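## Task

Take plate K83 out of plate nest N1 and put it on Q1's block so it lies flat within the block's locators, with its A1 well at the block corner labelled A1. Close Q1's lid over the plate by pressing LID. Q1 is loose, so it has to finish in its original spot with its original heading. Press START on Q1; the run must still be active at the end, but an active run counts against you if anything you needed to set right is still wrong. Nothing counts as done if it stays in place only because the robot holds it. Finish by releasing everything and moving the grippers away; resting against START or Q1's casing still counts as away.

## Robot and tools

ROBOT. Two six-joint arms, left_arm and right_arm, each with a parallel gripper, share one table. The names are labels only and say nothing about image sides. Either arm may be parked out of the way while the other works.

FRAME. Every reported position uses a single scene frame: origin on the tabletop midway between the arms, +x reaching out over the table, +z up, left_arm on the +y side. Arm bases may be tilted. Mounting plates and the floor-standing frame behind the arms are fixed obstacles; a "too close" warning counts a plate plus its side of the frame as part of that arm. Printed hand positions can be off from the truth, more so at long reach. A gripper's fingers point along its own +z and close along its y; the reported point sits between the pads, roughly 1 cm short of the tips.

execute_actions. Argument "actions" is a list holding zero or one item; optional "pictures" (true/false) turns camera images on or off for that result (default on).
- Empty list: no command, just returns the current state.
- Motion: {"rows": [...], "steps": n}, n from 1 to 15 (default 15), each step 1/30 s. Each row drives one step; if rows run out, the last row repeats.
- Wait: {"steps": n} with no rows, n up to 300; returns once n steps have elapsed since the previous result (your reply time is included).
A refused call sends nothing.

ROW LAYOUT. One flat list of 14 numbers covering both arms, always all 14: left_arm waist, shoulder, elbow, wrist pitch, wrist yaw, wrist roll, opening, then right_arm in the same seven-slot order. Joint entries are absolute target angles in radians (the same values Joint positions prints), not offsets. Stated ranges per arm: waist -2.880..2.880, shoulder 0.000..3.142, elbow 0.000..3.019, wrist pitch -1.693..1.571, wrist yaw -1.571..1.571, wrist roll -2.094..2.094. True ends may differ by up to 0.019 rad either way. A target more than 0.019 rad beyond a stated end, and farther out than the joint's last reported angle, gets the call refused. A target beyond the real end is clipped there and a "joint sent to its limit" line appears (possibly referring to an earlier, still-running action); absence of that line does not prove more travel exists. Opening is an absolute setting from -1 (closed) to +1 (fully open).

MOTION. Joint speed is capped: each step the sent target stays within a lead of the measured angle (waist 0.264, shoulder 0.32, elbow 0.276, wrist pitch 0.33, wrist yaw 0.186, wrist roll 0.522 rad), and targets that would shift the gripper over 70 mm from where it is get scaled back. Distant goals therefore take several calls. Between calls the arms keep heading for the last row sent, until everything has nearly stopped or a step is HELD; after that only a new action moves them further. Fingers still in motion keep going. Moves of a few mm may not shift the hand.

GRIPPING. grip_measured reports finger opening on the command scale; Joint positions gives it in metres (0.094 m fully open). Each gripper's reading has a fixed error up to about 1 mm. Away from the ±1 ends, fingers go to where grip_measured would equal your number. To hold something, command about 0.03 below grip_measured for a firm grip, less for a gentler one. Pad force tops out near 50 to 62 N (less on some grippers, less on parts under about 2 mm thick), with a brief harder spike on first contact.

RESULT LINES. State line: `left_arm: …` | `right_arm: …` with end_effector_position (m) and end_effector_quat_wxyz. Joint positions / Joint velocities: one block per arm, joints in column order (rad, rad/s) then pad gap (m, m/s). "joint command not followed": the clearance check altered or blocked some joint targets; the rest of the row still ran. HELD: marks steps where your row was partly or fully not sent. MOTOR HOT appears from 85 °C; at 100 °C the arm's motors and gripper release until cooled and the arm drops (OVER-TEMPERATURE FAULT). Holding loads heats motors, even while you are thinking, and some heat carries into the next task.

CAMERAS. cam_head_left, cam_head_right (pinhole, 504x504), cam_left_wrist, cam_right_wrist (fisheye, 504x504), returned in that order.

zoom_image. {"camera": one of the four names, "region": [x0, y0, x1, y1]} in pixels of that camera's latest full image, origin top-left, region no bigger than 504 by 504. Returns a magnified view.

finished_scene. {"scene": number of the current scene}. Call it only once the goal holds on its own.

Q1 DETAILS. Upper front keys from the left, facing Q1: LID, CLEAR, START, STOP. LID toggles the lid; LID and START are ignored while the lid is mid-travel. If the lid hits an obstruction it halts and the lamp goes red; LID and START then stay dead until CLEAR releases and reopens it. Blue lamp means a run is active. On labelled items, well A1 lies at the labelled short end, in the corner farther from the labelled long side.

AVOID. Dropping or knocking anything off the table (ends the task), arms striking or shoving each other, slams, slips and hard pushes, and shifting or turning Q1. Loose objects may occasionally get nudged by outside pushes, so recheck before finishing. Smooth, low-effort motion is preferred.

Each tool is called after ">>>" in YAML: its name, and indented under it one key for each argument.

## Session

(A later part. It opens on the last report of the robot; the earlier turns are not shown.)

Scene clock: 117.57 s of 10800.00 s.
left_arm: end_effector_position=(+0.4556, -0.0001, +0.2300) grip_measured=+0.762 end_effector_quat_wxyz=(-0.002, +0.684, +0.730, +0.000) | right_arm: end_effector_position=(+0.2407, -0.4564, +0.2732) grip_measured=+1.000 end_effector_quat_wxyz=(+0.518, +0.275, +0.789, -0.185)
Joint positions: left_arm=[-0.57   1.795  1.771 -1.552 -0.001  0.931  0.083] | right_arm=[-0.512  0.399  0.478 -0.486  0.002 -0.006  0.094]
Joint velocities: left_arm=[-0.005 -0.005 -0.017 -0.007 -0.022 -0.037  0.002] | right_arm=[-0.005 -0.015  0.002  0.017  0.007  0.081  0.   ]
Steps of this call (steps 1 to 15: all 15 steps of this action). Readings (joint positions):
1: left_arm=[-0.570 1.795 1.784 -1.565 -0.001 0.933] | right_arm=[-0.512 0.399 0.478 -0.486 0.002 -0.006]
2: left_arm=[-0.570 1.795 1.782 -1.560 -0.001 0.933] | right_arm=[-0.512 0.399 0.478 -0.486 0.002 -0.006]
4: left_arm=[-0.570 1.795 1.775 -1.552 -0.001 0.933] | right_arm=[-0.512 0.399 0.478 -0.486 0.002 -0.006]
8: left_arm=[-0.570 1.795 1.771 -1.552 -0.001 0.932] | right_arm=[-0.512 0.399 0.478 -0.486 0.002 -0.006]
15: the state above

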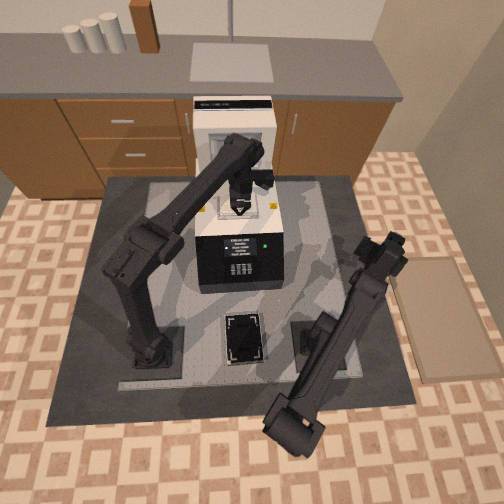

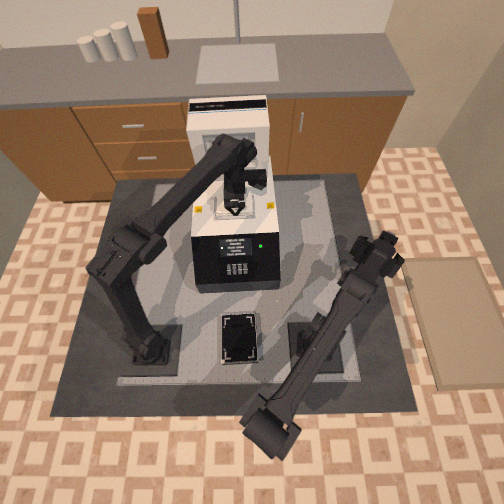

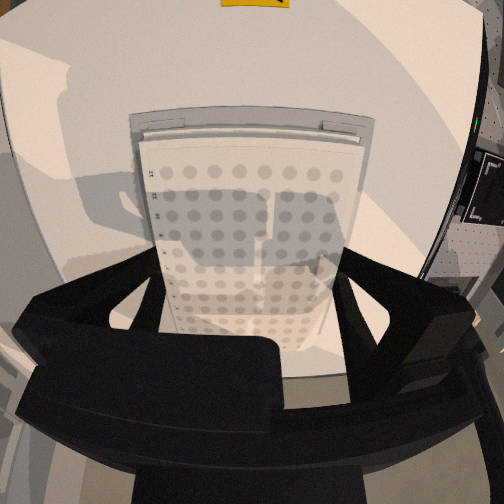

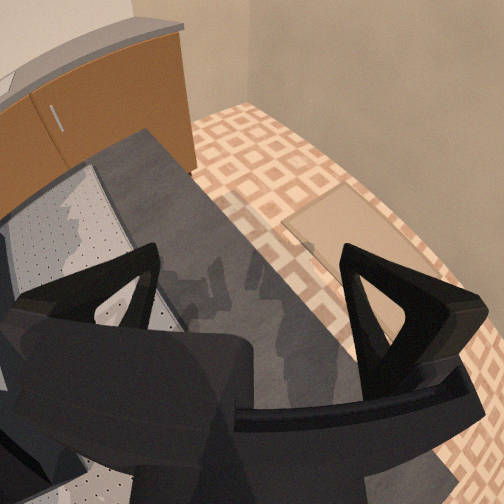

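Aligned. Descend.

>>> execute_actions:
  actions:
    - {"rows":[[-0.575,1.79,1.76,-1.52,0,0.93,0.73,-0.5,0.4,0.5,-0.5,0,0,1],[-0.575,1.79,1.76,-1.52,0,0.93,0.73,-0.5,0.4,0.5,-0.5,0,0,1],[-0.575,1.79,1.76,-1.52,0,0.93,0.73,-0.5,0.4,0.5,-0.5,0,0,1],[-0.575,1.79,1.745,-1.505,0,0.93,0.73,-0.5,0.4,0.5,-0.5,0,0,1]]}

>>> zoom_image:
  camera: "cam_left_wrist"
  region: [110, 80, 390, 260]

Scene clock: 120.63 s of 10800.00 s.
left_arm: end_effector_position=(+0.4555, -0.0001, +0.2269) grip_measured=+0.762 end_effector_quat_wxyz=(+0.001, +0.684, +0.730, +0.001) | right_arm: end_effector_position=(+0.2407, -0.4564, +0.2732) grip_measured=+1.000 end_effector_quat_wxyz=(+0.518, +0.275, +0.789, -0.185)
Joint positions: left_arm=[-0.57   1.79   1.757 -1.535 -0.001  0.931  0.083] | right_arm=[-0.512  0.399  0.478 -0.486  0.002 -0.006  0.094]
Joint velocities: left_arm=[ 0.005 -0.005 -0.012 -0.002 -0.037  0.007 -0.001] | right_arm=[ 0.005 -0.015  0.002  0.007  0.007  0.022  0.   ]
Steps of this call (steps 1 to 15: the robot went on to your last target; steps 16 to 77: nothing new was sent; steps 78 to 92: all 15 steps of this action). Readings (joint positions):
78: left_arm=[-0.570 1.795 1.769 -1.549 -0.001 0.931] | right_arm=[-0.512 0.399 0.478 -0.486 0.002 -0.006]
79: left_arm=[-0.570 1.795 1.768 -1.546 -0.001 0.931] | right_arm=[-0.512 0.399 0.478 -0.486 0.002 -0.006]
81: left_arm=[-0.570 1.794 1.763 -1.542 -0.001 0.931] | right_arm=[-0.512 0.399 0.478 -0.486 0.002 -0.006]
85: left_arm=[-0.570 1.790 1.757 -1.535 -0.001 0.931] | right_arm=[-0.512 0.399 0.478 -0.486 0.002 -0.006]
92: the state above

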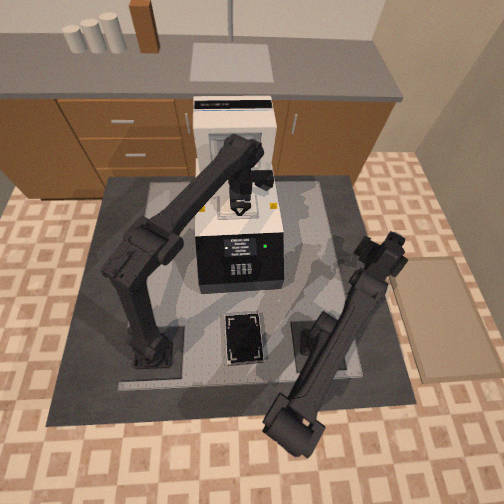

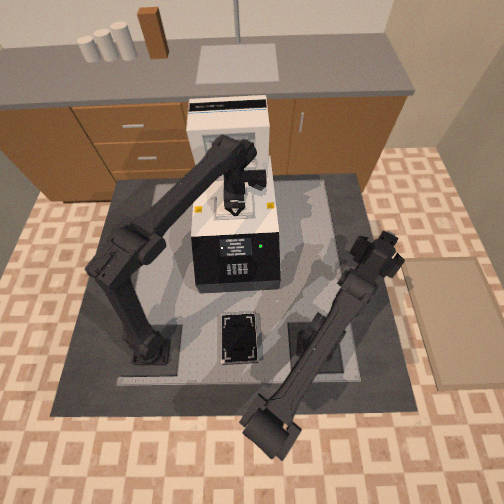

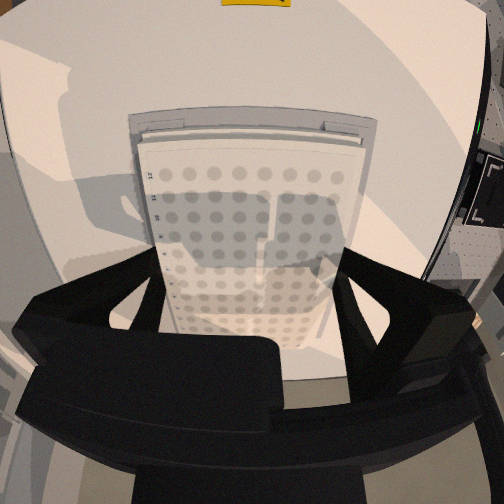

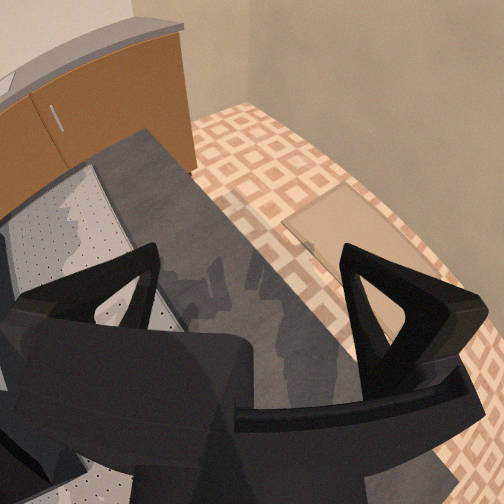

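Region (110, 80, 390, 260) of cam_left_wrist's 504x504 image, scaled by 1.800, with more detail than that image has; it fills the top 324 rows of this view, and the rest is white.

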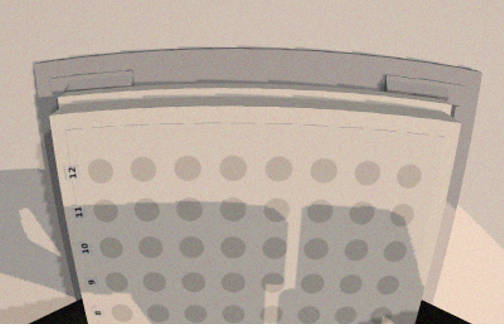

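>>> execute_actions:
  actions:
    - {"rows":[[-0.575,1.79,1.76,-1.52,0,0.93,1,-0.5,0.4,0.5,-0.5,0,0,1]],"steps":10}

>>> execute_actions:
  actions:
    - {"rows":[[-0.575,1.77,1.92,-1.67,0,0.93,1,-0.5,0.4,0.5,-0.5,0,0,1]]}

>>> zoom_image:
  camera: "cam_left_wrist"
  region: [130, 80, 370, 340]

Scene clock: 122.67 s of 10800.00 s.
left_arm: end_effector_position=(+0.4554, -0.0000, +0.2264) grip_measured=+1.000 end_effector_quat_wxyz=(+0.001, +0.684, +0.730, +0.001) | right_arm: end_effector_position=(+0.2407, -0.4564, +0.2732) grip_measured=+1.000 end_effector_quat_wxyz=(+0.518, +0.275, +0.789, -0.185)
Joint positions: left_arm=[-0.57   1.79   1.756 -1.535 -0.001  0.931  0.094] | right_arm=[-0.512  0.399  0.478 -0.486  0.002 -0.006  0.094]
Joint velocities: left_arm=[-0.015 -0.015  0.007  0.002 -0.037  0.022  0.   ] | right_arm=[-0.015 -0.015 -0.007  0.007 -0.051  0.022  0.   ]
Steps of this call (steps 1 to 15: the robot went on to your last target; steps 16 to 51: nothing new was sent; steps 52 to 61: all 10 steps of this action). Readings (joint positions):
52: left_arm=[-0.570 1.790 1.757 -1.535 -0.001 0.931] | right_arm=[-0.512 0.399 0.478 -0.486 0.002 -0.006]
53: left_arm=[-0.570 1.790 1.757 -1.535 -0.001 0.931] | right_arm=[-0.512 0.399 0.478 -0.486 0.002 -0.006]
55: left_arm=[-0.570 1.790 1.756 -1.535 -0.001 0.931] | right_arm=[-0.512 0.399 0.478 -0.486 0.002 -0.006]
59: left_arm=[-0.570 1.790 1.756 -1.535 -0.001 0.931] | right_arm=[-0.512 0.399 0.478 -0.486 0.002 -0.006]
61: the state above

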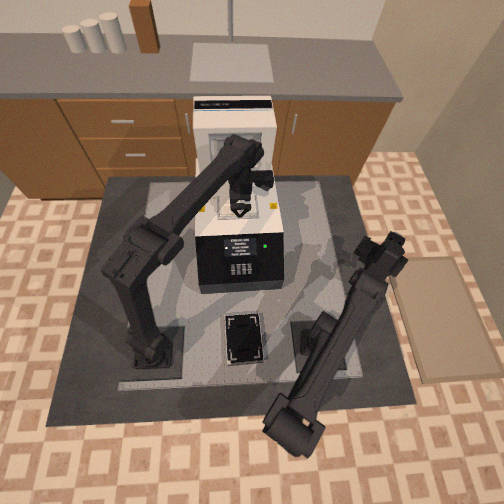

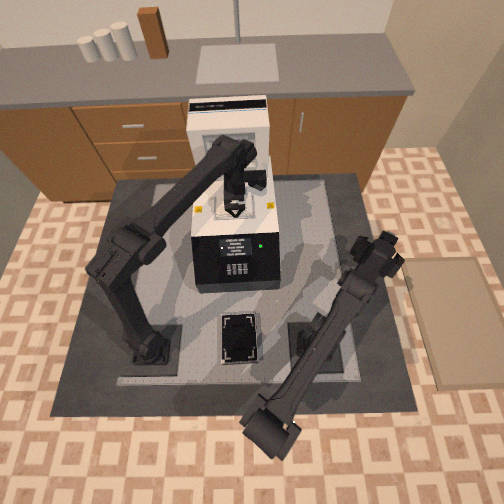

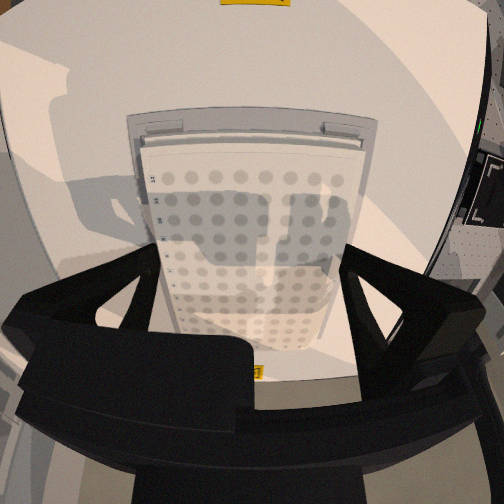

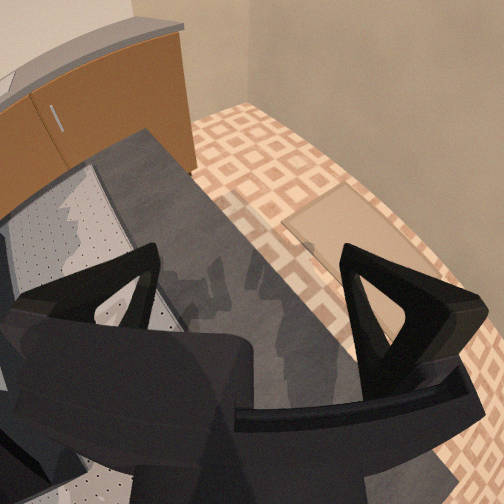

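Scene clock: 123.17 s of 10800.00 s.
left_arm: end_effector_position=(+0.4532, +0.0014, +0.2810) grip_measured=+1.000 end_effector_quat_wxyz=(+0.010, +0.683, +0.730, +0.002) | right_arm: end_effector_position=(+0.2407, -0.4564, +0.2732) grip_measured=+1.000 end_effector_quat_wxyz=(+0.518, +0.275, +0.789, -0.185)
Joint positions: left_arm=[-0.57   1.775  1.878 -1.653 -0.001  0.931  0.094] | right_arm=[-0.512  0.399  0.478 -0.486  0.002 -0.006  0.094]
Joint velocities: left_arm=[-0.015  0.005 -0.012 -0.007 -0.007  0.022  0.   ] | right_arm=[-0.015  0.005 -0.002  0.002 -0.037  0.007  0.   ]
Steps of this call (steps 1 to 15: all 15 steps of this action). Readings (joint positions):
1: left_arm=[-0.570 1.791 1.771 -1.561 -0.001 0.931] | right_arm=[-0.512 0.399 0.478 -0.486 0.002 -0.006]
2: left_arm=[-0.570 1.798 1.794 -1.597 -0.001 0.931] | right_arm=[-0.512 0.399 0.478 -0.486 0.002 -0.006]
4: left_arm=[-0.570 1.798 1.835 -1.635 -0.001 0.931] | right_arm=[-0.512 0.399 0.478 -0.486 0.002 -0.006]
8: left_arm=[-0.570 1.782 1.877 -1.650 -0.001 0.931] | right_arm=[-0.512 0.399 0.478 -0.486 0.002 -0.006]
15: the state above

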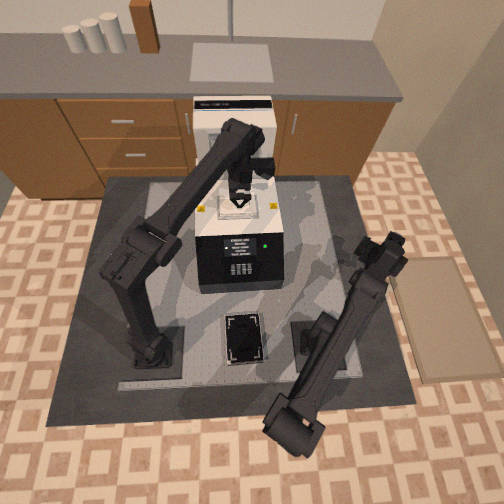

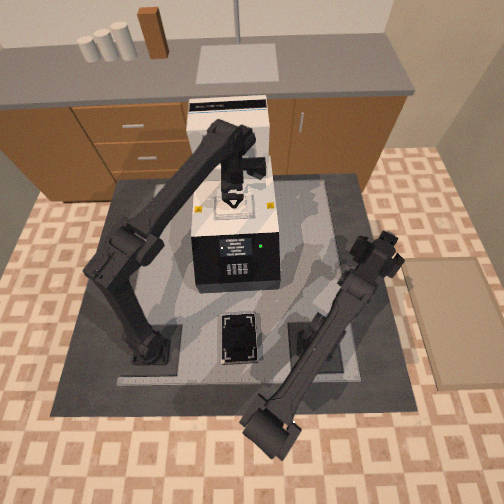

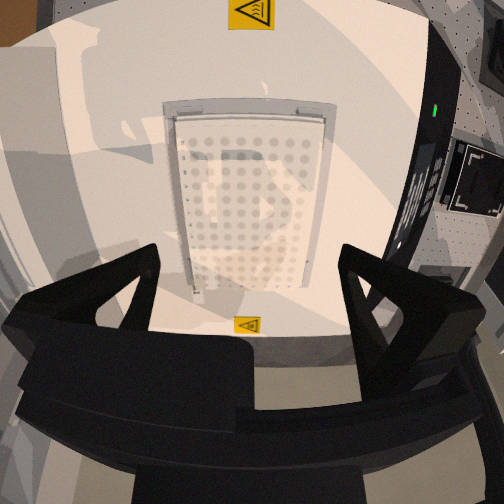

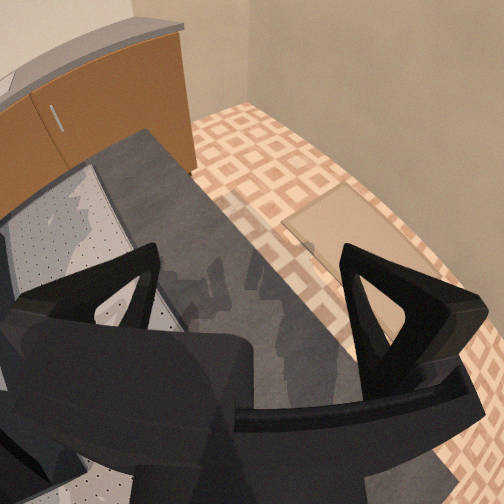

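Region (130, 80, 370, 340) of cam_left_wrist's 504x504 image, scaled by 1.938, with more detail than that image has; it fills the left 465 columns of this view, and the rest is white.

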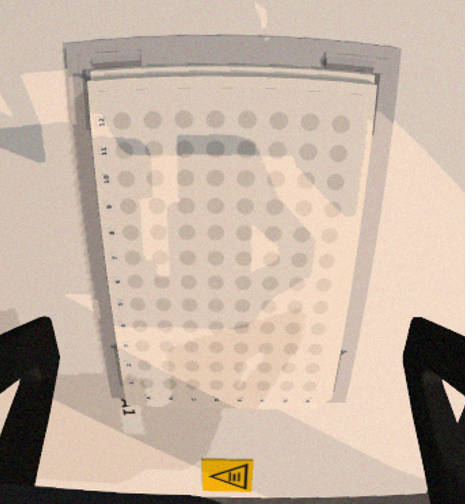

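>>> execute_actions:
  actions:
    - {"rows":[[-0.6,1.68,1.83,-1.67,0,0.93,1,-0.5,0.4,0.5,-0.5,0,0,1]],"steps":10}
  pictures: false

>>> execute_actions:
  actions:
    - {"rows":[[-0.68,1.62,1.77,-1.67,0,-0.72,1,-0.5,0.4,0.5,-0.5,0,0,1]]}
  pictures: false

>>> execute_actions:
  actions:
    - {"steps":35}

>>> zoom_image:
  camera: "cam_left_wrist"
  region: [110, 20, 390, 240]

Scene clock: 126.17 s of 10800.00 s.
left_arm: end_effector_position=(+0.4250, +0.0036, +0.3021) grip_measured=+1.000 end_effector_quat_wxyz=(+0.022, +0.693, +0.721, +0.004) | right_arm: end_effector_position=(+0.2407, -0.4564, +0.2732) grip_measured=+1.000 end_effector_quat_wxyz=(+0.518, +0.275, +0.789, -0.185)
Joint positions: left_arm=[-0.595  1.694  1.825 -1.657 -0.001  0.931  0.094] | right_arm=[-0.512  0.399  0.478 -0.486  0.002 -0.006  0.094]
Joint velocities: left_arm=[-0.015 -0.122  0.012 -0.007 -0.007 -0.007  0.   ] | right_arm=[-0.005 -0.005 -0.002  0.027 -0.037 -0.022  0.   ]
Steps of this call (steps 1 to 15: the robot went on to your last target; steps 16 to 80: nothing new was sent; steps 81 to 90: all 10 steps of this action). Readings (joint positions):
81: left_arm=[-0.571 1.769 1.870 -1.653 -0.001 0.931] | right_arm=[-0.512 0.399 0.478 -0.486 0.002 -0.006]
82: left_arm=[-0.573 1.758 1.851 -1.653 -0.001 0.931] | right_arm=[-0.512 0.399 0.478 -0.486 0.002 -0.006]
84: left_arm=[-0.579 1.736 1.827 -1.656 -0.001 0.931] | right_arm=[-0.512 0.399 0.478 -0.486 0.002 -0.006]
88: left_arm=[-0.593 1.705 1.825 -1.657 -0.001 0.931] | right_arm=[-0.512 0.399 0.478 -0.486 0.002 -0.006]
90: the state above

Scene clock: 126.67 s of 10800.00 s.
left_arm: end_effector_position=(+0.3791, -0.0224, +0.3085) grip_measured=+1.000 end_effector_quat_wxyz=(+0.019, +0.109, +0.994, -0.012) | right_arm: end_effector_position=(+0.2407, -0.4564, +0.2732) grip_measured=+1.000 end_effector_quat_wxyz=(+0.518, +0.275, +0.789, -0.185)
Joint positions: left_arm=[-0.689  1.637  1.769 -1.658 -0.    -0.476  0.094] | right_arm=[-0.512  0.399  0.478 -0.486  0.002 -0.006  0.094]
Joint velocities: left_arm=[ 0.005  0.005 -0.002 -0.017  0.022 -1.575  0.   ] | right_arm=[-0.015  0.005  0.007  0.002 -0.066 -0.081  0.   ]
Steps of this call (steps 1 to 15: all 15 steps of this action). Readings (joint positions):
1: left_arm=[-0.601 1.686 1.816 -1.657 -0.002 0.845] | right_arm=[-0.512 0.399 0.478 -0.486 0.002 -0.006]
2: left_arm=[-0.608 1.673 1.798 -1.657 -0.002 0.744] | right_arm=[-0.512 0.399 0.478 -0.486 0.002 -0.006]
4: left_arm=[-0.638 1.653 1.773 -1.657 -0.002 0.545] | right_arm=[-0.512 0.399 0.478 -0.486 0.002 -0.006]
8: left_arm=[-0.687 1.639 1.769 -1.658 -0.001 0.146] | right_arm=[-0.512 0.399 0.478 -0.486 0.002 -0.006]
15: the state above

Scene clock: 127.83 s of 10800.00 s.
left_arm: end_effector_position=(+0.3791, -0.0224, +0.3085) grip_measured=+1.000 end_effector_quat_wxyz=(+0.017, -0.008, +1.000, -0.014) | right_arm: end_effector_position=(+0.2407, -0.4564, +0.2732) grip_measured=+1.000 end_effector_quat_wxyz=(+0.518, +0.275, +0.789, -0.185)
Joint positions: left_arm=[-0.689  1.637  1.769 -1.658 -0.    -0.709  0.094] | right_arm=[-0.512  0.399  0.478 -0.486  0.002 -0.006  0.094]
Joint velocities: left_arm=[-0.015  0.005 -0.007  0.007 -0.066 -0.037  0.   ] | right_arm=[-0.015  0.015 -0.007 -0.017  0.037 -0.066  0.   ]
Steps of this call (steps 1 to 30: the robot went on to your last target; steps 31 to 35: nothing new was sent). Readings (joint positions):
1: left_arm=[-0.689 1.637 1.769 -1.658 -0.000 -0.523] | right_arm=[-0.512 0.399 0.478 -0.486 0.002 -0.006]
2: left_arm=[-0.689 1.637 1.769 -1.658 -0.000 -0.561] | right_arm=[-0.512 0.399 0.478 -0.486 0.002 -0.006]
4: left_arm=[-0.689 1.637 1.769 -1.658 -0.000 -0.615] | right_arm=[-0.512 0.399 0.478 -0.486 0.002 -0.006]
8: left_arm=[-0.689 1.637 1.769 -1.658 -0.000 -0.671] | right_arm=[-0.512 0.399 0.478 -0.486 0.002 -0.006]
35: the state above
All arms were judged still, so your last target was given up. Only a new action makes them travel on or press farther. Fingers that are still opening or closing keep moving.

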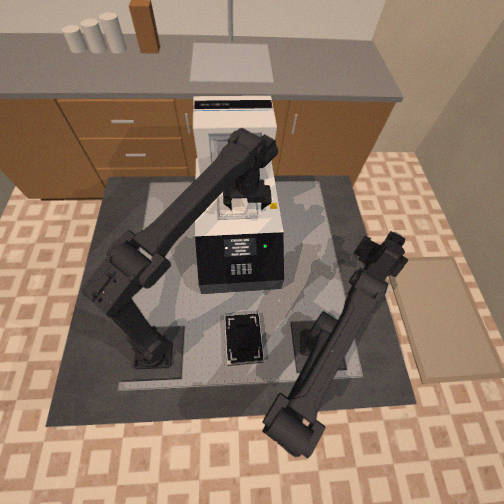

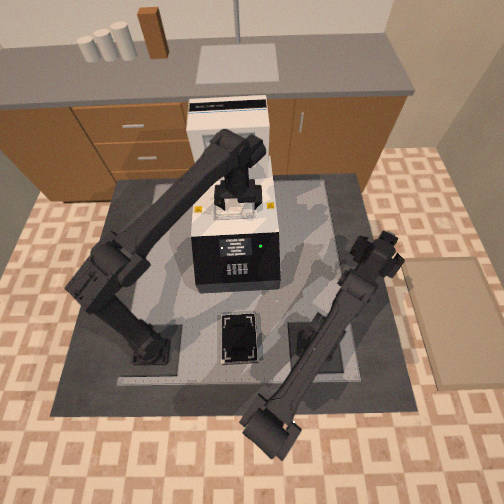

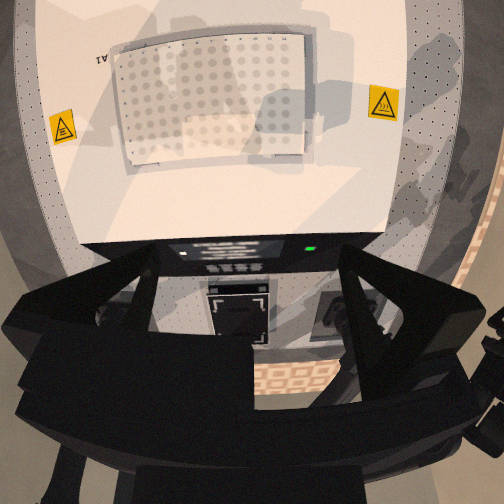

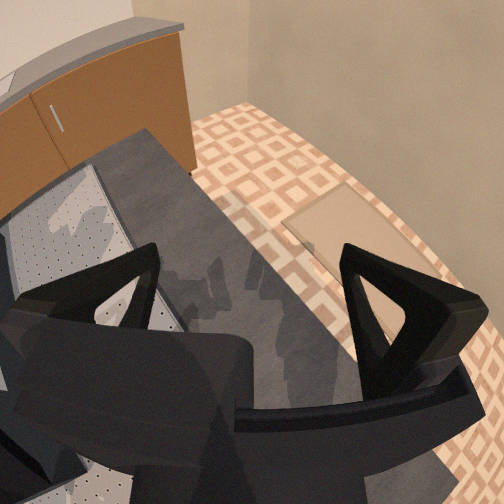

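Region (110, 20, 390, 240) of cam_left_wrist's 504x504 image, scaled by 1.800, with more detail than that image has; it fills the top 396 rows of this view, and the rest is white.

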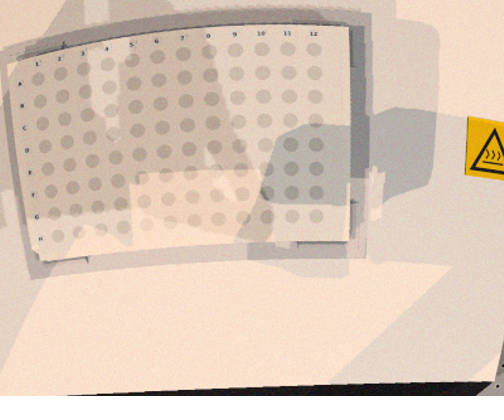

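>>> execute_actions:
  actions:
    - {"rows":[[-0.42,1.655,1.77,-1.65,0,-2.04,-1,-0.5,0.4,0.5,-0.5,0,0,1]]}
  pictures: false

>>> execute_actions:
  actions:
    - {"steps":25}

>>> zoom_image:
  camera: "cam_left_wrist"
  region: [130, 180, 370, 340]

Scene clock: 131.10 s of 10800.00 s.
left_arm: end_effector_position=(+0.4594, +0.1078, +0.3043) grip_measured=-0.987 end_effector_quat_wxyz=(+0.009, -0.665, +0.746, -0.016) | right_arm: end_effector_position=(+0.2407, -0.4564, +0.2732) grip_measured=+1.000 end_effector_quat_wxyz=(+0.518, +0.275, +0.789, -0.185)
Joint positions: left_arm=[-0.386  1.646  1.769 -1.658 -0.003 -1.847  0.001] | right_arm=[-0.512  0.399  0.478 -0.486  0.002 -0.006  0.094]
Joint velocities: left_arm=[-0.249 -0.005  0.012  0.002  0.007 -1.326 -0.001] | right_arm=[ 0.005 -0.015 -0.002  0.002  0.022  0.022  0.   ]
Steps of this call (steps 1 to 83: nothing new was sent; steps 84 to 98: all 15 steps of this action). Readings (joint positions):
84: left_arm=[-0.680 1.637 1.769 -1.658 0.003 -0.754] | right_arm=[-0.512 0.399 0.478 -0.486 0.002 -0.006]
85: left_arm=[-0.666 1.637 1.769 -1.658 0.005 -0.806] | right_arm=[-0.512 0.399 0.478 -0.486 0.002 -0.006]
87: left_arm=[-0.608 1.637 1.769 -1.658 0.005 -0.922] | right_arm=[-0.512 0.399 0.478 -0.486 0.002 -0.006]
91: left_arm=[-0.449 1.641 1.769 -1.658 0.001 -1.281] | right_arm=[-0.512 0.399 0.478 -0.486 0.002 -0.006]
98: the state above

Scene clock: 131.93 s of 10800.00 s.
left_arm: end_effector_position=(+0.4523, +0.0915, +0.3043) grip_measured=-0.987 end_effector_quat_wxyz=(-0.007, +0.719, -0.695, +0.017) | right_arm: end_effector_position=(+0.2407, -0.4564, +0.2732) grip_measured=+1.000 end_effector_quat_wxyz=(+0.518, +0.275, +0.789, -0.185)
Joint positions: left_arm=[-0.421  1.646  1.769 -1.658 -0.002 -2.029  0.001] | right_arm=[-0.512  0.399  0.478 -0.486  0.002 -0.006  0.094]
Joint velocities: left_arm=[-0.005 -0.005 -0.007 -0.012 -0.051 -0.066 -0.   ] | right_arm=[-0.005  0.005  0.012 -0.027 -0.022  0.066  0.   ]
Steps of this call (steps 1 to 25: the robot went on to your last target). Readings (joint positions):
1: left_arm=[-0.394 1.646 1.769 -1.658 -0.003 -1.884] | right_arm=[-0.512 0.399 0.478 -0.486 0.002 -0.006]
2: left_arm=[-0.402 1.646 1.769 -1.658 -0.003 -1.913] | right_arm=[-0.512 0.399 0.478 -0.486 0.002 -0.006]
4: left_arm=[-0.415 1.646 1.769 -1.658 -0.002 -1.955] | right_arm=[-0.512 0.399 0.478 -0.486 0.002 -0.006]
8: left_arm=[-0.421 1.646 1.769 -1.658 -0.002 -2.000] | right_arm=[-0.512 0.399 0.478 -0.486 0.002 -0.006]
25: the state above

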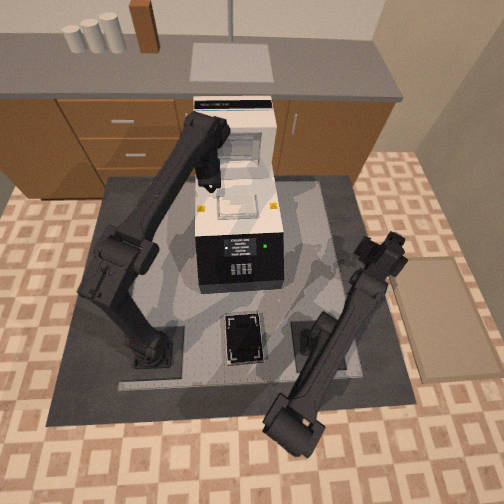

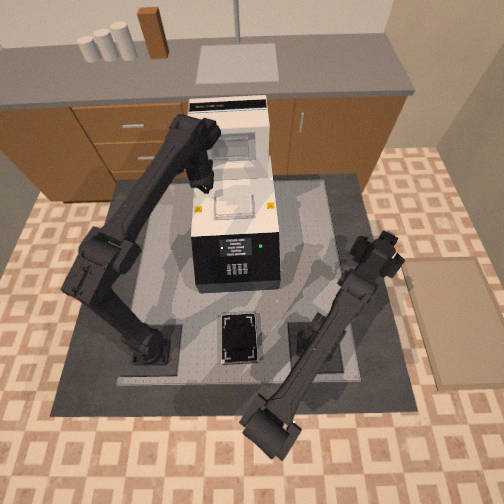

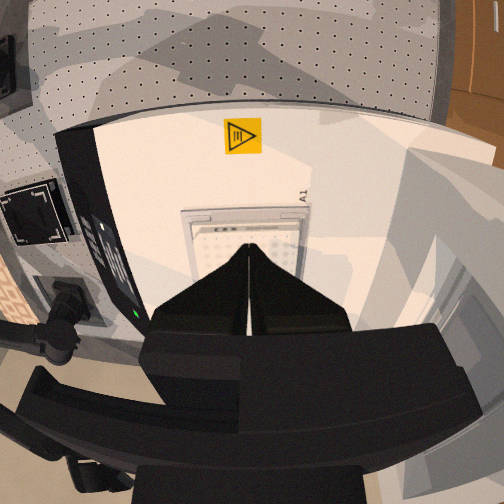

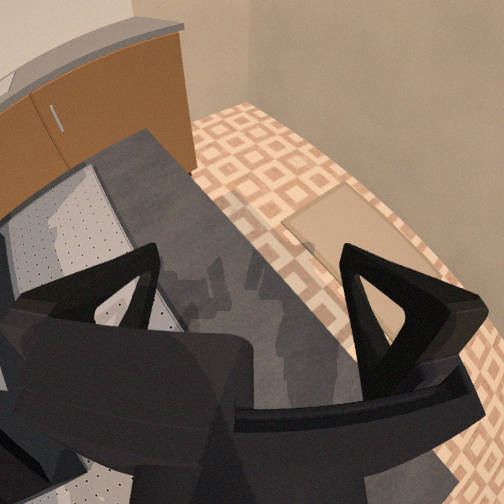

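Region (130, 180, 370, 340) of cam_left_wrist's 504x504 image, scaled by 2.100, with more detail than that image has.

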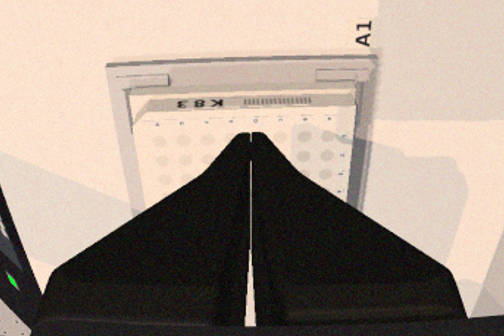

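>>> execute_actions:
  actions:
    - {"rows":[[-0.6,1.1,1.25,-1.5,0,-1.2,-1,-0.5,0.4,0.5,-0.5,0,0,1]]}
  pictures: false

>>> execute_actions:
  actions:
    - {"rows":[[-1.06,0.85,0.85,-1.0,-0.3,-0.6,-1,-0.5,0.4,0.5,-0.5,0,0,1]]}
  pictures: false

>>> execute_actions:
  actions:
    - {"rows":[[-1.055,0.85,0.575,-0.40,-0.5,-0.6,-1,-0.5,0.4,0.5,-0.5,0,0,1]]}
  pictures: false

>>> execute_actions:
  actions:
    - {"rows":[[-1.045,0.955,0.575,-0.40,-0.5,-0.6,-1,-0.5,0.4,0.5,-0.5,0,0,1]]}
  pictures: false

>>> execute_actions:
  actions:
    - {"steps":10}

>>> zoom_image:
  camera: "cam_head_right"
  region: [195, 180, 275, 235]

Scene clock: 135.60 s of 10800.00 s.
left_arm: end_effector_position=(+0.2550, +0.1146, +0.3315) grip_measured=-0.987 end_effector_quat_wxyz=(+0.072, -0.329, +0.936, -0.101) | right_arm: end_effector_position=(+0.2407, -0.4564, +0.2732) grip_measured=+1.000 end_effector_quat_wxyz=(+0.518, +0.275, +0.789, -0.185)
Joint positions: left_arm=[-0.608  1.038  1.245 -1.529  0.001 -1.288  0.001] | right_arm=[-0.512  0.399  0.478 -0.486  0.002 -0.006  0.094]
Joint velocities: left_arm=[-0.015 -0.132 -0.002  0.002 -0.066  0.418  0.001] | right_arm=[-0.005 -0.005 -0.007  0.007  0.022  0.066  0.   ]
Steps of this call (steps 1 to 15: the robot went on to your last target; steps 16 to 90: nothing new was sent; then 0.17 s passed at rest; steps 91 to 105: all 15 steps of this action). Readings (joint positions):
91: left_arm=[-0.427 1.631 1.742 -1.634 -0.004 -1.983] | right_arm=[-0.512 0.399 0.478 -0.486 0.002 -0.006]
92: left_arm=[-0.436 1.598 1.686 -1.604 -0.005 -1.930] | right_arm=[-0.512 0.399 0.478 -0.486 0.002 -0.006]
94: left_arm=[-0.476 1.518 1.562 -1.571 -0.005 -1.821] | right_arm=[-0.512 0.399 0.478 -0.486 0.002 -0.006]
98: left_arm=[-0.572 1.306 1.327 -1.541 -0.001 -1.575] | right_arm=[-0.512 0.399 0.478 -0.486 0.002 -0.006]
105: the state above

Scene clock: 136.10 s of 10800.00 s.
left_arm: end_effector_position=(+0.1901, +0.0387, +0.2448) grip_measured=-0.988 end_effector_quat_wxyz=(+0.275, +0.168, +0.942, -0.099) | right_arm: end_effector_position=(+0.2407, -0.4564, +0.2732) grip_measured=+1.000 end_effector_quat_wxyz=(+0.518, +0.275, +0.789, -0.185)
Joint positions: left_arm=[-1.069  0.854  0.83  -1.026 -0.297 -0.641  0.001] | right_arm=[-0.512  0.399  0.478 -0.486  0.002 -0.006  0.094]
Joint velocities: left_arm=[ 0.024 -0.005 -0.012  0.027  0.022  0.154  0.001] | right_arm=[-0.005 -0.015 -0.012  0.002  0.022 -0.037  0.   ]
Steps of this call (steps 1 to 15: all 15 steps of this action). Readings (joint positions):
1: left_arm=[-0.632 1.014 1.209 -1.463 -0.094 -1.210] | right_arm=[-0.512 0.399 0.478 -0.486 0.002 -0.006]
2: left_arm=[-0.685 0.973 1.135 -1.355 -0.190 -1.124] | right_arm=[-0.512 0.399 0.478 -0.486 0.002 -0.006]
4: left_arm=[-0.825 0.897 0.982 -1.199 -0.267 -0.979] | right_arm=[-0.512 0.399 0.478 -0.486 0.002 -0.006]
8: left_arm=[-1.074 0.852 0.835 -1.059 -0.288 -0.762] | right_arm=[-0.512 0.399 0.478 -0.486 0.002 -0.006]
15: the state above

Scene clock: 136.60 s of 10800.00 s.
left_arm: end_effector_position=(+0.2340, +0.0289, +0.1912) grip_measured=-0.988 end_effector_quat_wxyz=(+0.428, +0.104, +0.887, -0.140) | right_arm: end_effector_position=(+0.2407, -0.4564, +0.2732) grip_measured=+1.000 end_effector_quat_wxyz=(+0.518, +0.275, +0.789, -0.185)
Joint positions: left_arm=[-1.062  0.859  0.545 -0.429 -0.496 -0.612  0.001] | right_arm=[-0.512  0.399  0.478 -0.486  0.002 -0.006  0.094]
Joint velocities: left_arm=[-0.015 -0.015  0.002 -0.007  0.007 -0.022 -0.001] | right_arm=[-0.015  0.005 -0.012  0.002  0.037 -0.007  0.   ]
Steps of this call (steps 1 to 15: all 15 steps of this action). Readings (joint positions):
1: left_arm=[-1.070 0.851 0.800 -0.965 -0.374 -0.636] | right_arm=[-0.512 0.399 0.478 -0.486 0.002 -0.006]
2: left_arm=[-1.067 0.840 0.744 -0.853 -0.446 -0.631] | right_arm=[-0.512 0.399 0.478 -0.486 0.002 -0.006]
4: left_arm=[-1.063 0.836 0.622 -0.641 -0.489 -0.624] | right_arm=[-0.512 0.399 0.478 -0.486 0.002 -0.006]
8: left_arm=[-1.062 0.861 0.545 -0.471 -0.494 -0.616] | right_arm=[-0.512 0.399 0.478 -0.486 0.002 -0.006]
15: the state above

Scene clock: 137.10 s of 10800.00 s.
left_arm: end_effector_position=(+0.2388, +0.0258, +0.1573) grip_measured=-0.988 end_effector_quat_wxyz=(+0.403, +0.116, +0.902, -0.102) | right_arm: end_effector_position=(+0.2407, -0.4564, +0.2732) grip_measured=+1.000 end_effector_quat_wxyz=(+0.518, +0.275, +0.789, -0.185)
Joint positions: left_arm=[-1.056  0.963  0.545 -0.422 -0.498 -0.61   0.001] | right_arm=[-0.512  0.399  0.478 -0.486  0.002 -0.006  0.094]
Joint velocities: left_arm=[-0.024  0.005  0.002 -0.012 -0.051 -0.007 -0.001] | right_arm=[ 0.005 -0.015  0.002 -0.022  0.051 -0.022  0.   ]
Steps of this call (steps 1 to 15: all 15 steps of this action). Readings (joint positions):
1: left_arm=[-1.062 0.866 0.545 -0.428 -0.498 -0.611] | right_arm=[-0.512 0.399 0.478 -0.486 0.002 -0.006]
2: left_arm=[-1.060 0.881 0.545 -0.424 -0.498 -0.611] | right_arm=[-0.512 0.399 0.478 -0.486 0.002 -0.006]
4: left_arm=[-1.057 0.922 0.545 -0.422 -0.498 -0.611] | right_arm=[-0.512 0.399 0.478 -0.486 0.002 -0.006]
8: left_arm=[-1.056 0.964 0.545 -0.422 -0.498 -0.610] | right_arm=[-0.512 0.399 0.478 -0.486 0.002 -0.006]
15: the state above

Scene clock: 137.43 s of 10800.00 s.
left_arm: end_effector_position=(+0.2388, +0.0258, +0.1573) grip_measured=-0.988 end_effector_quat_wxyz=(+0.403, +0.116, +0.902, -0.102) | right_arm: end_effector_position=(+0.2407, -0.4564, +0.2732) grip_measured=+1.000 end_effector_quat_wxyz=(+0.518, +0.275, +0.789, -0.185)
Joint positions: left_arm=[-1.056  0.963  0.545 -0.422 -0.498 -0.61   0.001] | right_arm=[-0.512  0.399  0.478 -0.486  0.002 -0.006  0.094]
Joint velocities: left_arm=[-0.005 -0.005 -0.007  0.012  0.066 -0.007  0.   ] | right_arm=[ 0.015 -0.015 -0.002  0.007 -0.007 -0.037  0.   ]
Steps of this call (steps 1 to 10: the robot went on to your last target). Readings (joint positions):
1: left_arm=[-1.056 0.963 0.545 -0.422 -0.498 -0.610] | right_arm=[-0.512 0.399 0.478 -0.486 0.002 -0.006]
2: left_arm=[-1.056 0.963 0.545 -0.422 -0.498 -0.610] | right_arm=[-0.512 0.399 0.478 -0.486 0.002 -0.006]
4: left_arm=[-1.056 0.963 0.545 -0.422 -0.498 -0.610] | right_arm=[-0.512 0.399 0.478 -0.486 0.002 -0.006]
8: left_arm=[-1.056 0.963 0.545 -0.422 -0.498 -0.610] | right_arm=[-0.512 0.399 0.478 -0.486 0.002 -0.006]
10: the state above

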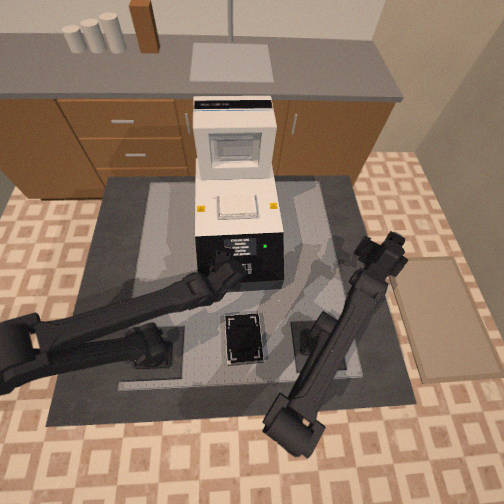

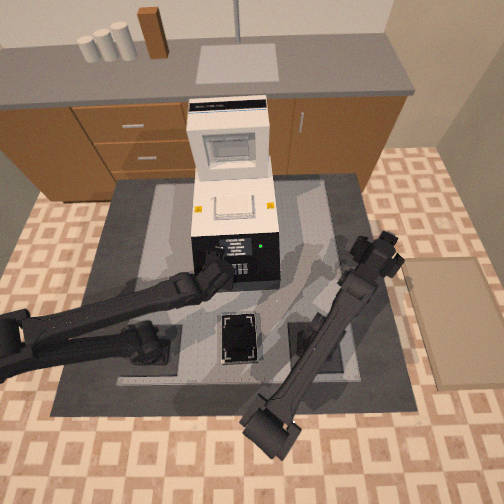

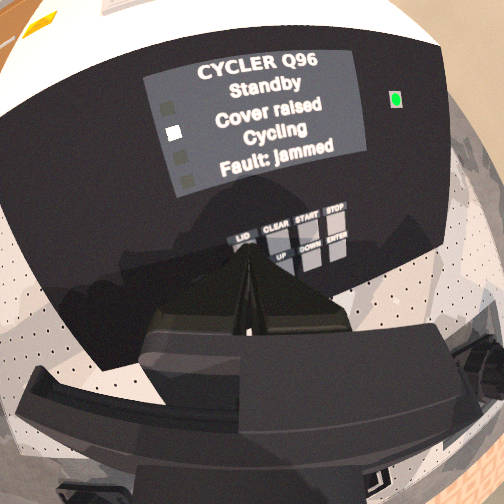

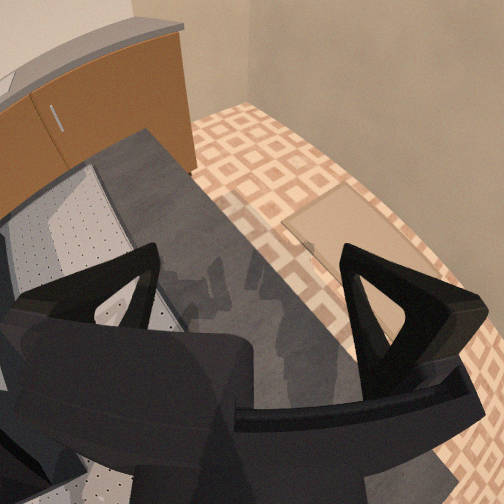

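Region (195, 180, 275, 235) of cam_head_right's 504x504 image, scaled by 6.300, with more detail than that image has; it fills the top 346 rows of this view, and the rest is white.

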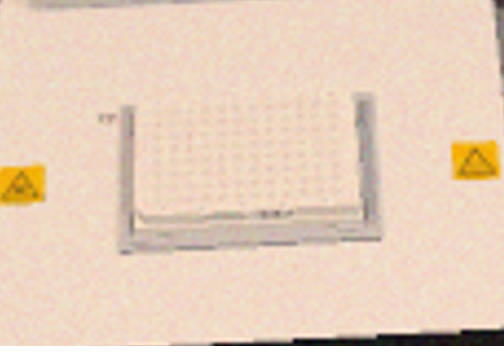

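>>> execute_actions:
  actions:
    - {"rows":[[-1.033,0.96,0.575,-0.40,-0.5,-0.6,-1,-0.5,0.4,0.5,-0.5,0,0,1]],"steps":10}
  pictures: false

>>> execute_actions:
  actions:
    - {"rows":[[-1.04,1.06,0.575,-0.40,-0.5,-0.6,-1,-0.5,0.4,0.5,-0.5,0,0,1]],"steps":12}
  pictures: false

>>> execute_actions:
  actions:
    - {"rows":[[-1.05,0.94,0.575,-0.40,-0.5,-0.6,-1,-0.5,0.4,0.5,-0.5,0,0,1]]}

Scene clock: 140.10 s of 10800.00 s.
left_arm: end_effector_position=(+0.2424, +0.0290, +0.1573) grip_measured=-0.988 end_effector_quat_wxyz=(+0.403, +0.110, +0.903, -0.099) | right_arm: end_effector_position=(+0.2407, -0.4564, +0.2732) grip_measured=+1.000 end_effector_quat_wxyz=(+0.518, +0.275, +0.789, -0.185)
Joint positions: left_arm=[-1.043  0.963  0.545 -0.422 -0.498 -0.61   0.001] | right_arm=[-0.512  0.399  0.478 -0.486  0.002 -0.006  0.094]
Joint velocities: left_arm=[-0.005 -0.005  0.002 -0.007 -0.007 -0.022  0.002] | right_arm=[ 0.005  0.005 -0.007  0.007  0.007 -0.007  0.   ]
Steps of this call (steps 1 to 15: the robot went on to your last target; steps 16 to 70: nothing new was sent; steps 71 to 80: all 10 steps of this action). Readings (joint positions):
71: left_arm=[-1.054 0.963 0.545 -0.422 -0.498 -0.610] | right_arm=[-0.512 0.399 0.478 -0.486 0.002 -0.006]
72: left_arm=[-1.052 0.963 0.545 -0.422 -0.498 -0.610] | right_arm=[-0.512 0.399 0.478 -0.486 0.002 -0.006]
74: left_arm=[-1.046 0.963 0.545 -0.422 -0.498 -0.610] | right_arm=[-0.512 0.399 0.478 -0.486 0.002 -0.006]
78: left_arm=[-1.043 0.963 0.545 -0.422 -0.498 -0.610] | right_arm=[-0.512 0.399 0.478 -0.486 0.002 -0.006]
80: the state above

Scene clock: 140.50 s of 10800.00 s.
left_arm: end_effector_position=(+0.2435, +0.0230, +0.1462) grip_measured=-0.988 end_effector_quat_wxyz=(+0.396, +0.119, +0.907, -0.086) | right_arm: end_effector_position=(+0.2407, -0.4564, +0.2732) grip_measured=+1.000 end_effector_quat_wxyz=(+0.518, +0.275, +0.789, -0.185)
Joint positions: left_arm=[-1.051  1.014  0.555 -0.417 -0.505 -0.609  0.001] | right_arm=[-0.512  0.399  0.478 -0.486  0.002 -0.006  0.094]
Joint velocities: left_arm=[-0.005  0.005  0.007 -0.002 -0.007 -0.051 -0.   ] | right_arm=[-0.005 -0.015  0.002  0.007 -0.037  0.007  0.   ]
Steps of this call (steps 1 to 12: all 12 steps of this action). Readings (joint positions):
1: left_arm=[-1.043 0.970 0.545 -0.422 -0.499 -0.610] | right_arm=[-0.512 0.399 0.478 -0.486 0.002 -0.006]
2: left_arm=[-1.043 0.986 0.546 -0.420 -0.499 -0.610] | right_arm=[-0.512 0.399 0.478 -0.486 0.002 -0.006]
4: left_arm=[-1.049 1.008 0.552 -0.418 -0.508 -0.609] | right_arm=[-0.512 0.399 0.478 -0.486 0.002 -0.006]
8: left_arm=[-1.051 1.014 0.555 -0.417 -0.505 -0.609] | right_arm=[-0.512 0.399 0.478 -0.486 0.002 -0.006]
12: the state above

Scene clock: 141.00 s of 10800.00 s.
left_arm: end_effector_position=(+0.2419, +0.0246, +0.1713) grip_measured=-0.988 end_effector_quat_wxyz=(+0.415, +0.108, +0.896, -0.114) | right_arm: end_effector_position=(+0.2407, -0.4564, +0.2732) grip_measured=+1.000 end_effector_quat_wxyz=(+0.518, +0.275, +0.789, -0.185)
Joint positions: left_arm=[-1.051  0.94   0.554 -0.417 -0.502 -0.609  0.001] | right_arm=[-0.512  0.399  0.478 -0.486  0.002 -0.006  0.094]
Joint velocities: left_arm=[ 0.015 -0.015  0.007  0.007  0.037  0.022  0.   ] | right_arm=[-0.015 -0.015 -0.002  0.012  0.007 -0.022  0.   ]
Steps of this call (steps 1 to 15: all 15 steps of this action). Readings (joint positions):
1: left_arm=[-1.051 1.007 0.555 -0.417 -0.503 -0.609] | right_arm=[-0.512 0.399 0.478 -0.486 0.002 -0.006]
2: left_arm=[-1.051 0.994 0.554 -0.417 -0.502 -0.609] | right_arm=[-0.512 0.399 0.478 -0.486 0.002 -0.006]
4: left_arm=[-1.051 0.967 0.554 -0.417 -0.502 -0.609] | right_arm=[-0.512 0.399 0.478 -0.486 0.002 -0.006]
8: left_arm=[-1.051 0.940 0.554 -0.417 -0.502 -0.609] | right_arm=[-0.512 0.399 0.478 -0.486 0.002 -0.006]
15: the state above

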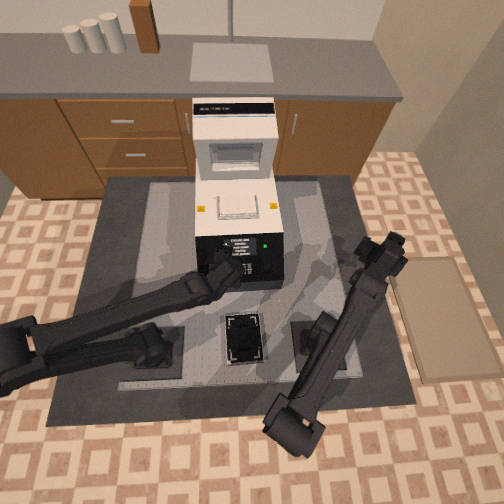

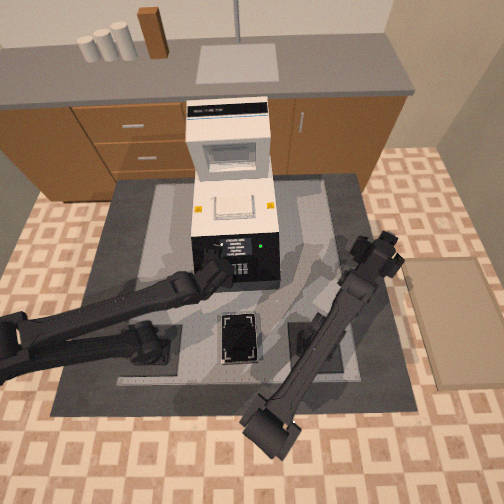

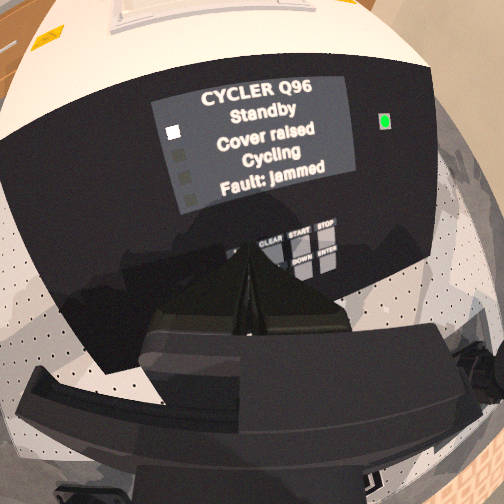

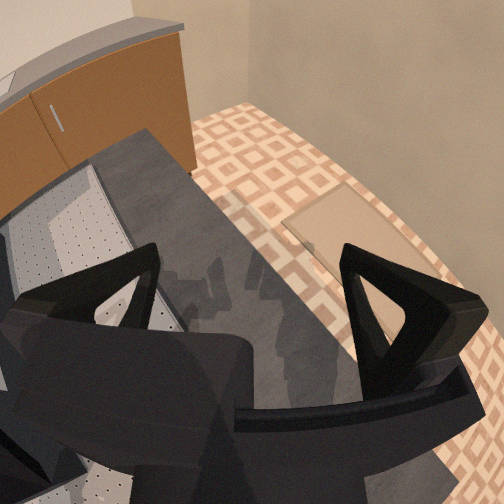

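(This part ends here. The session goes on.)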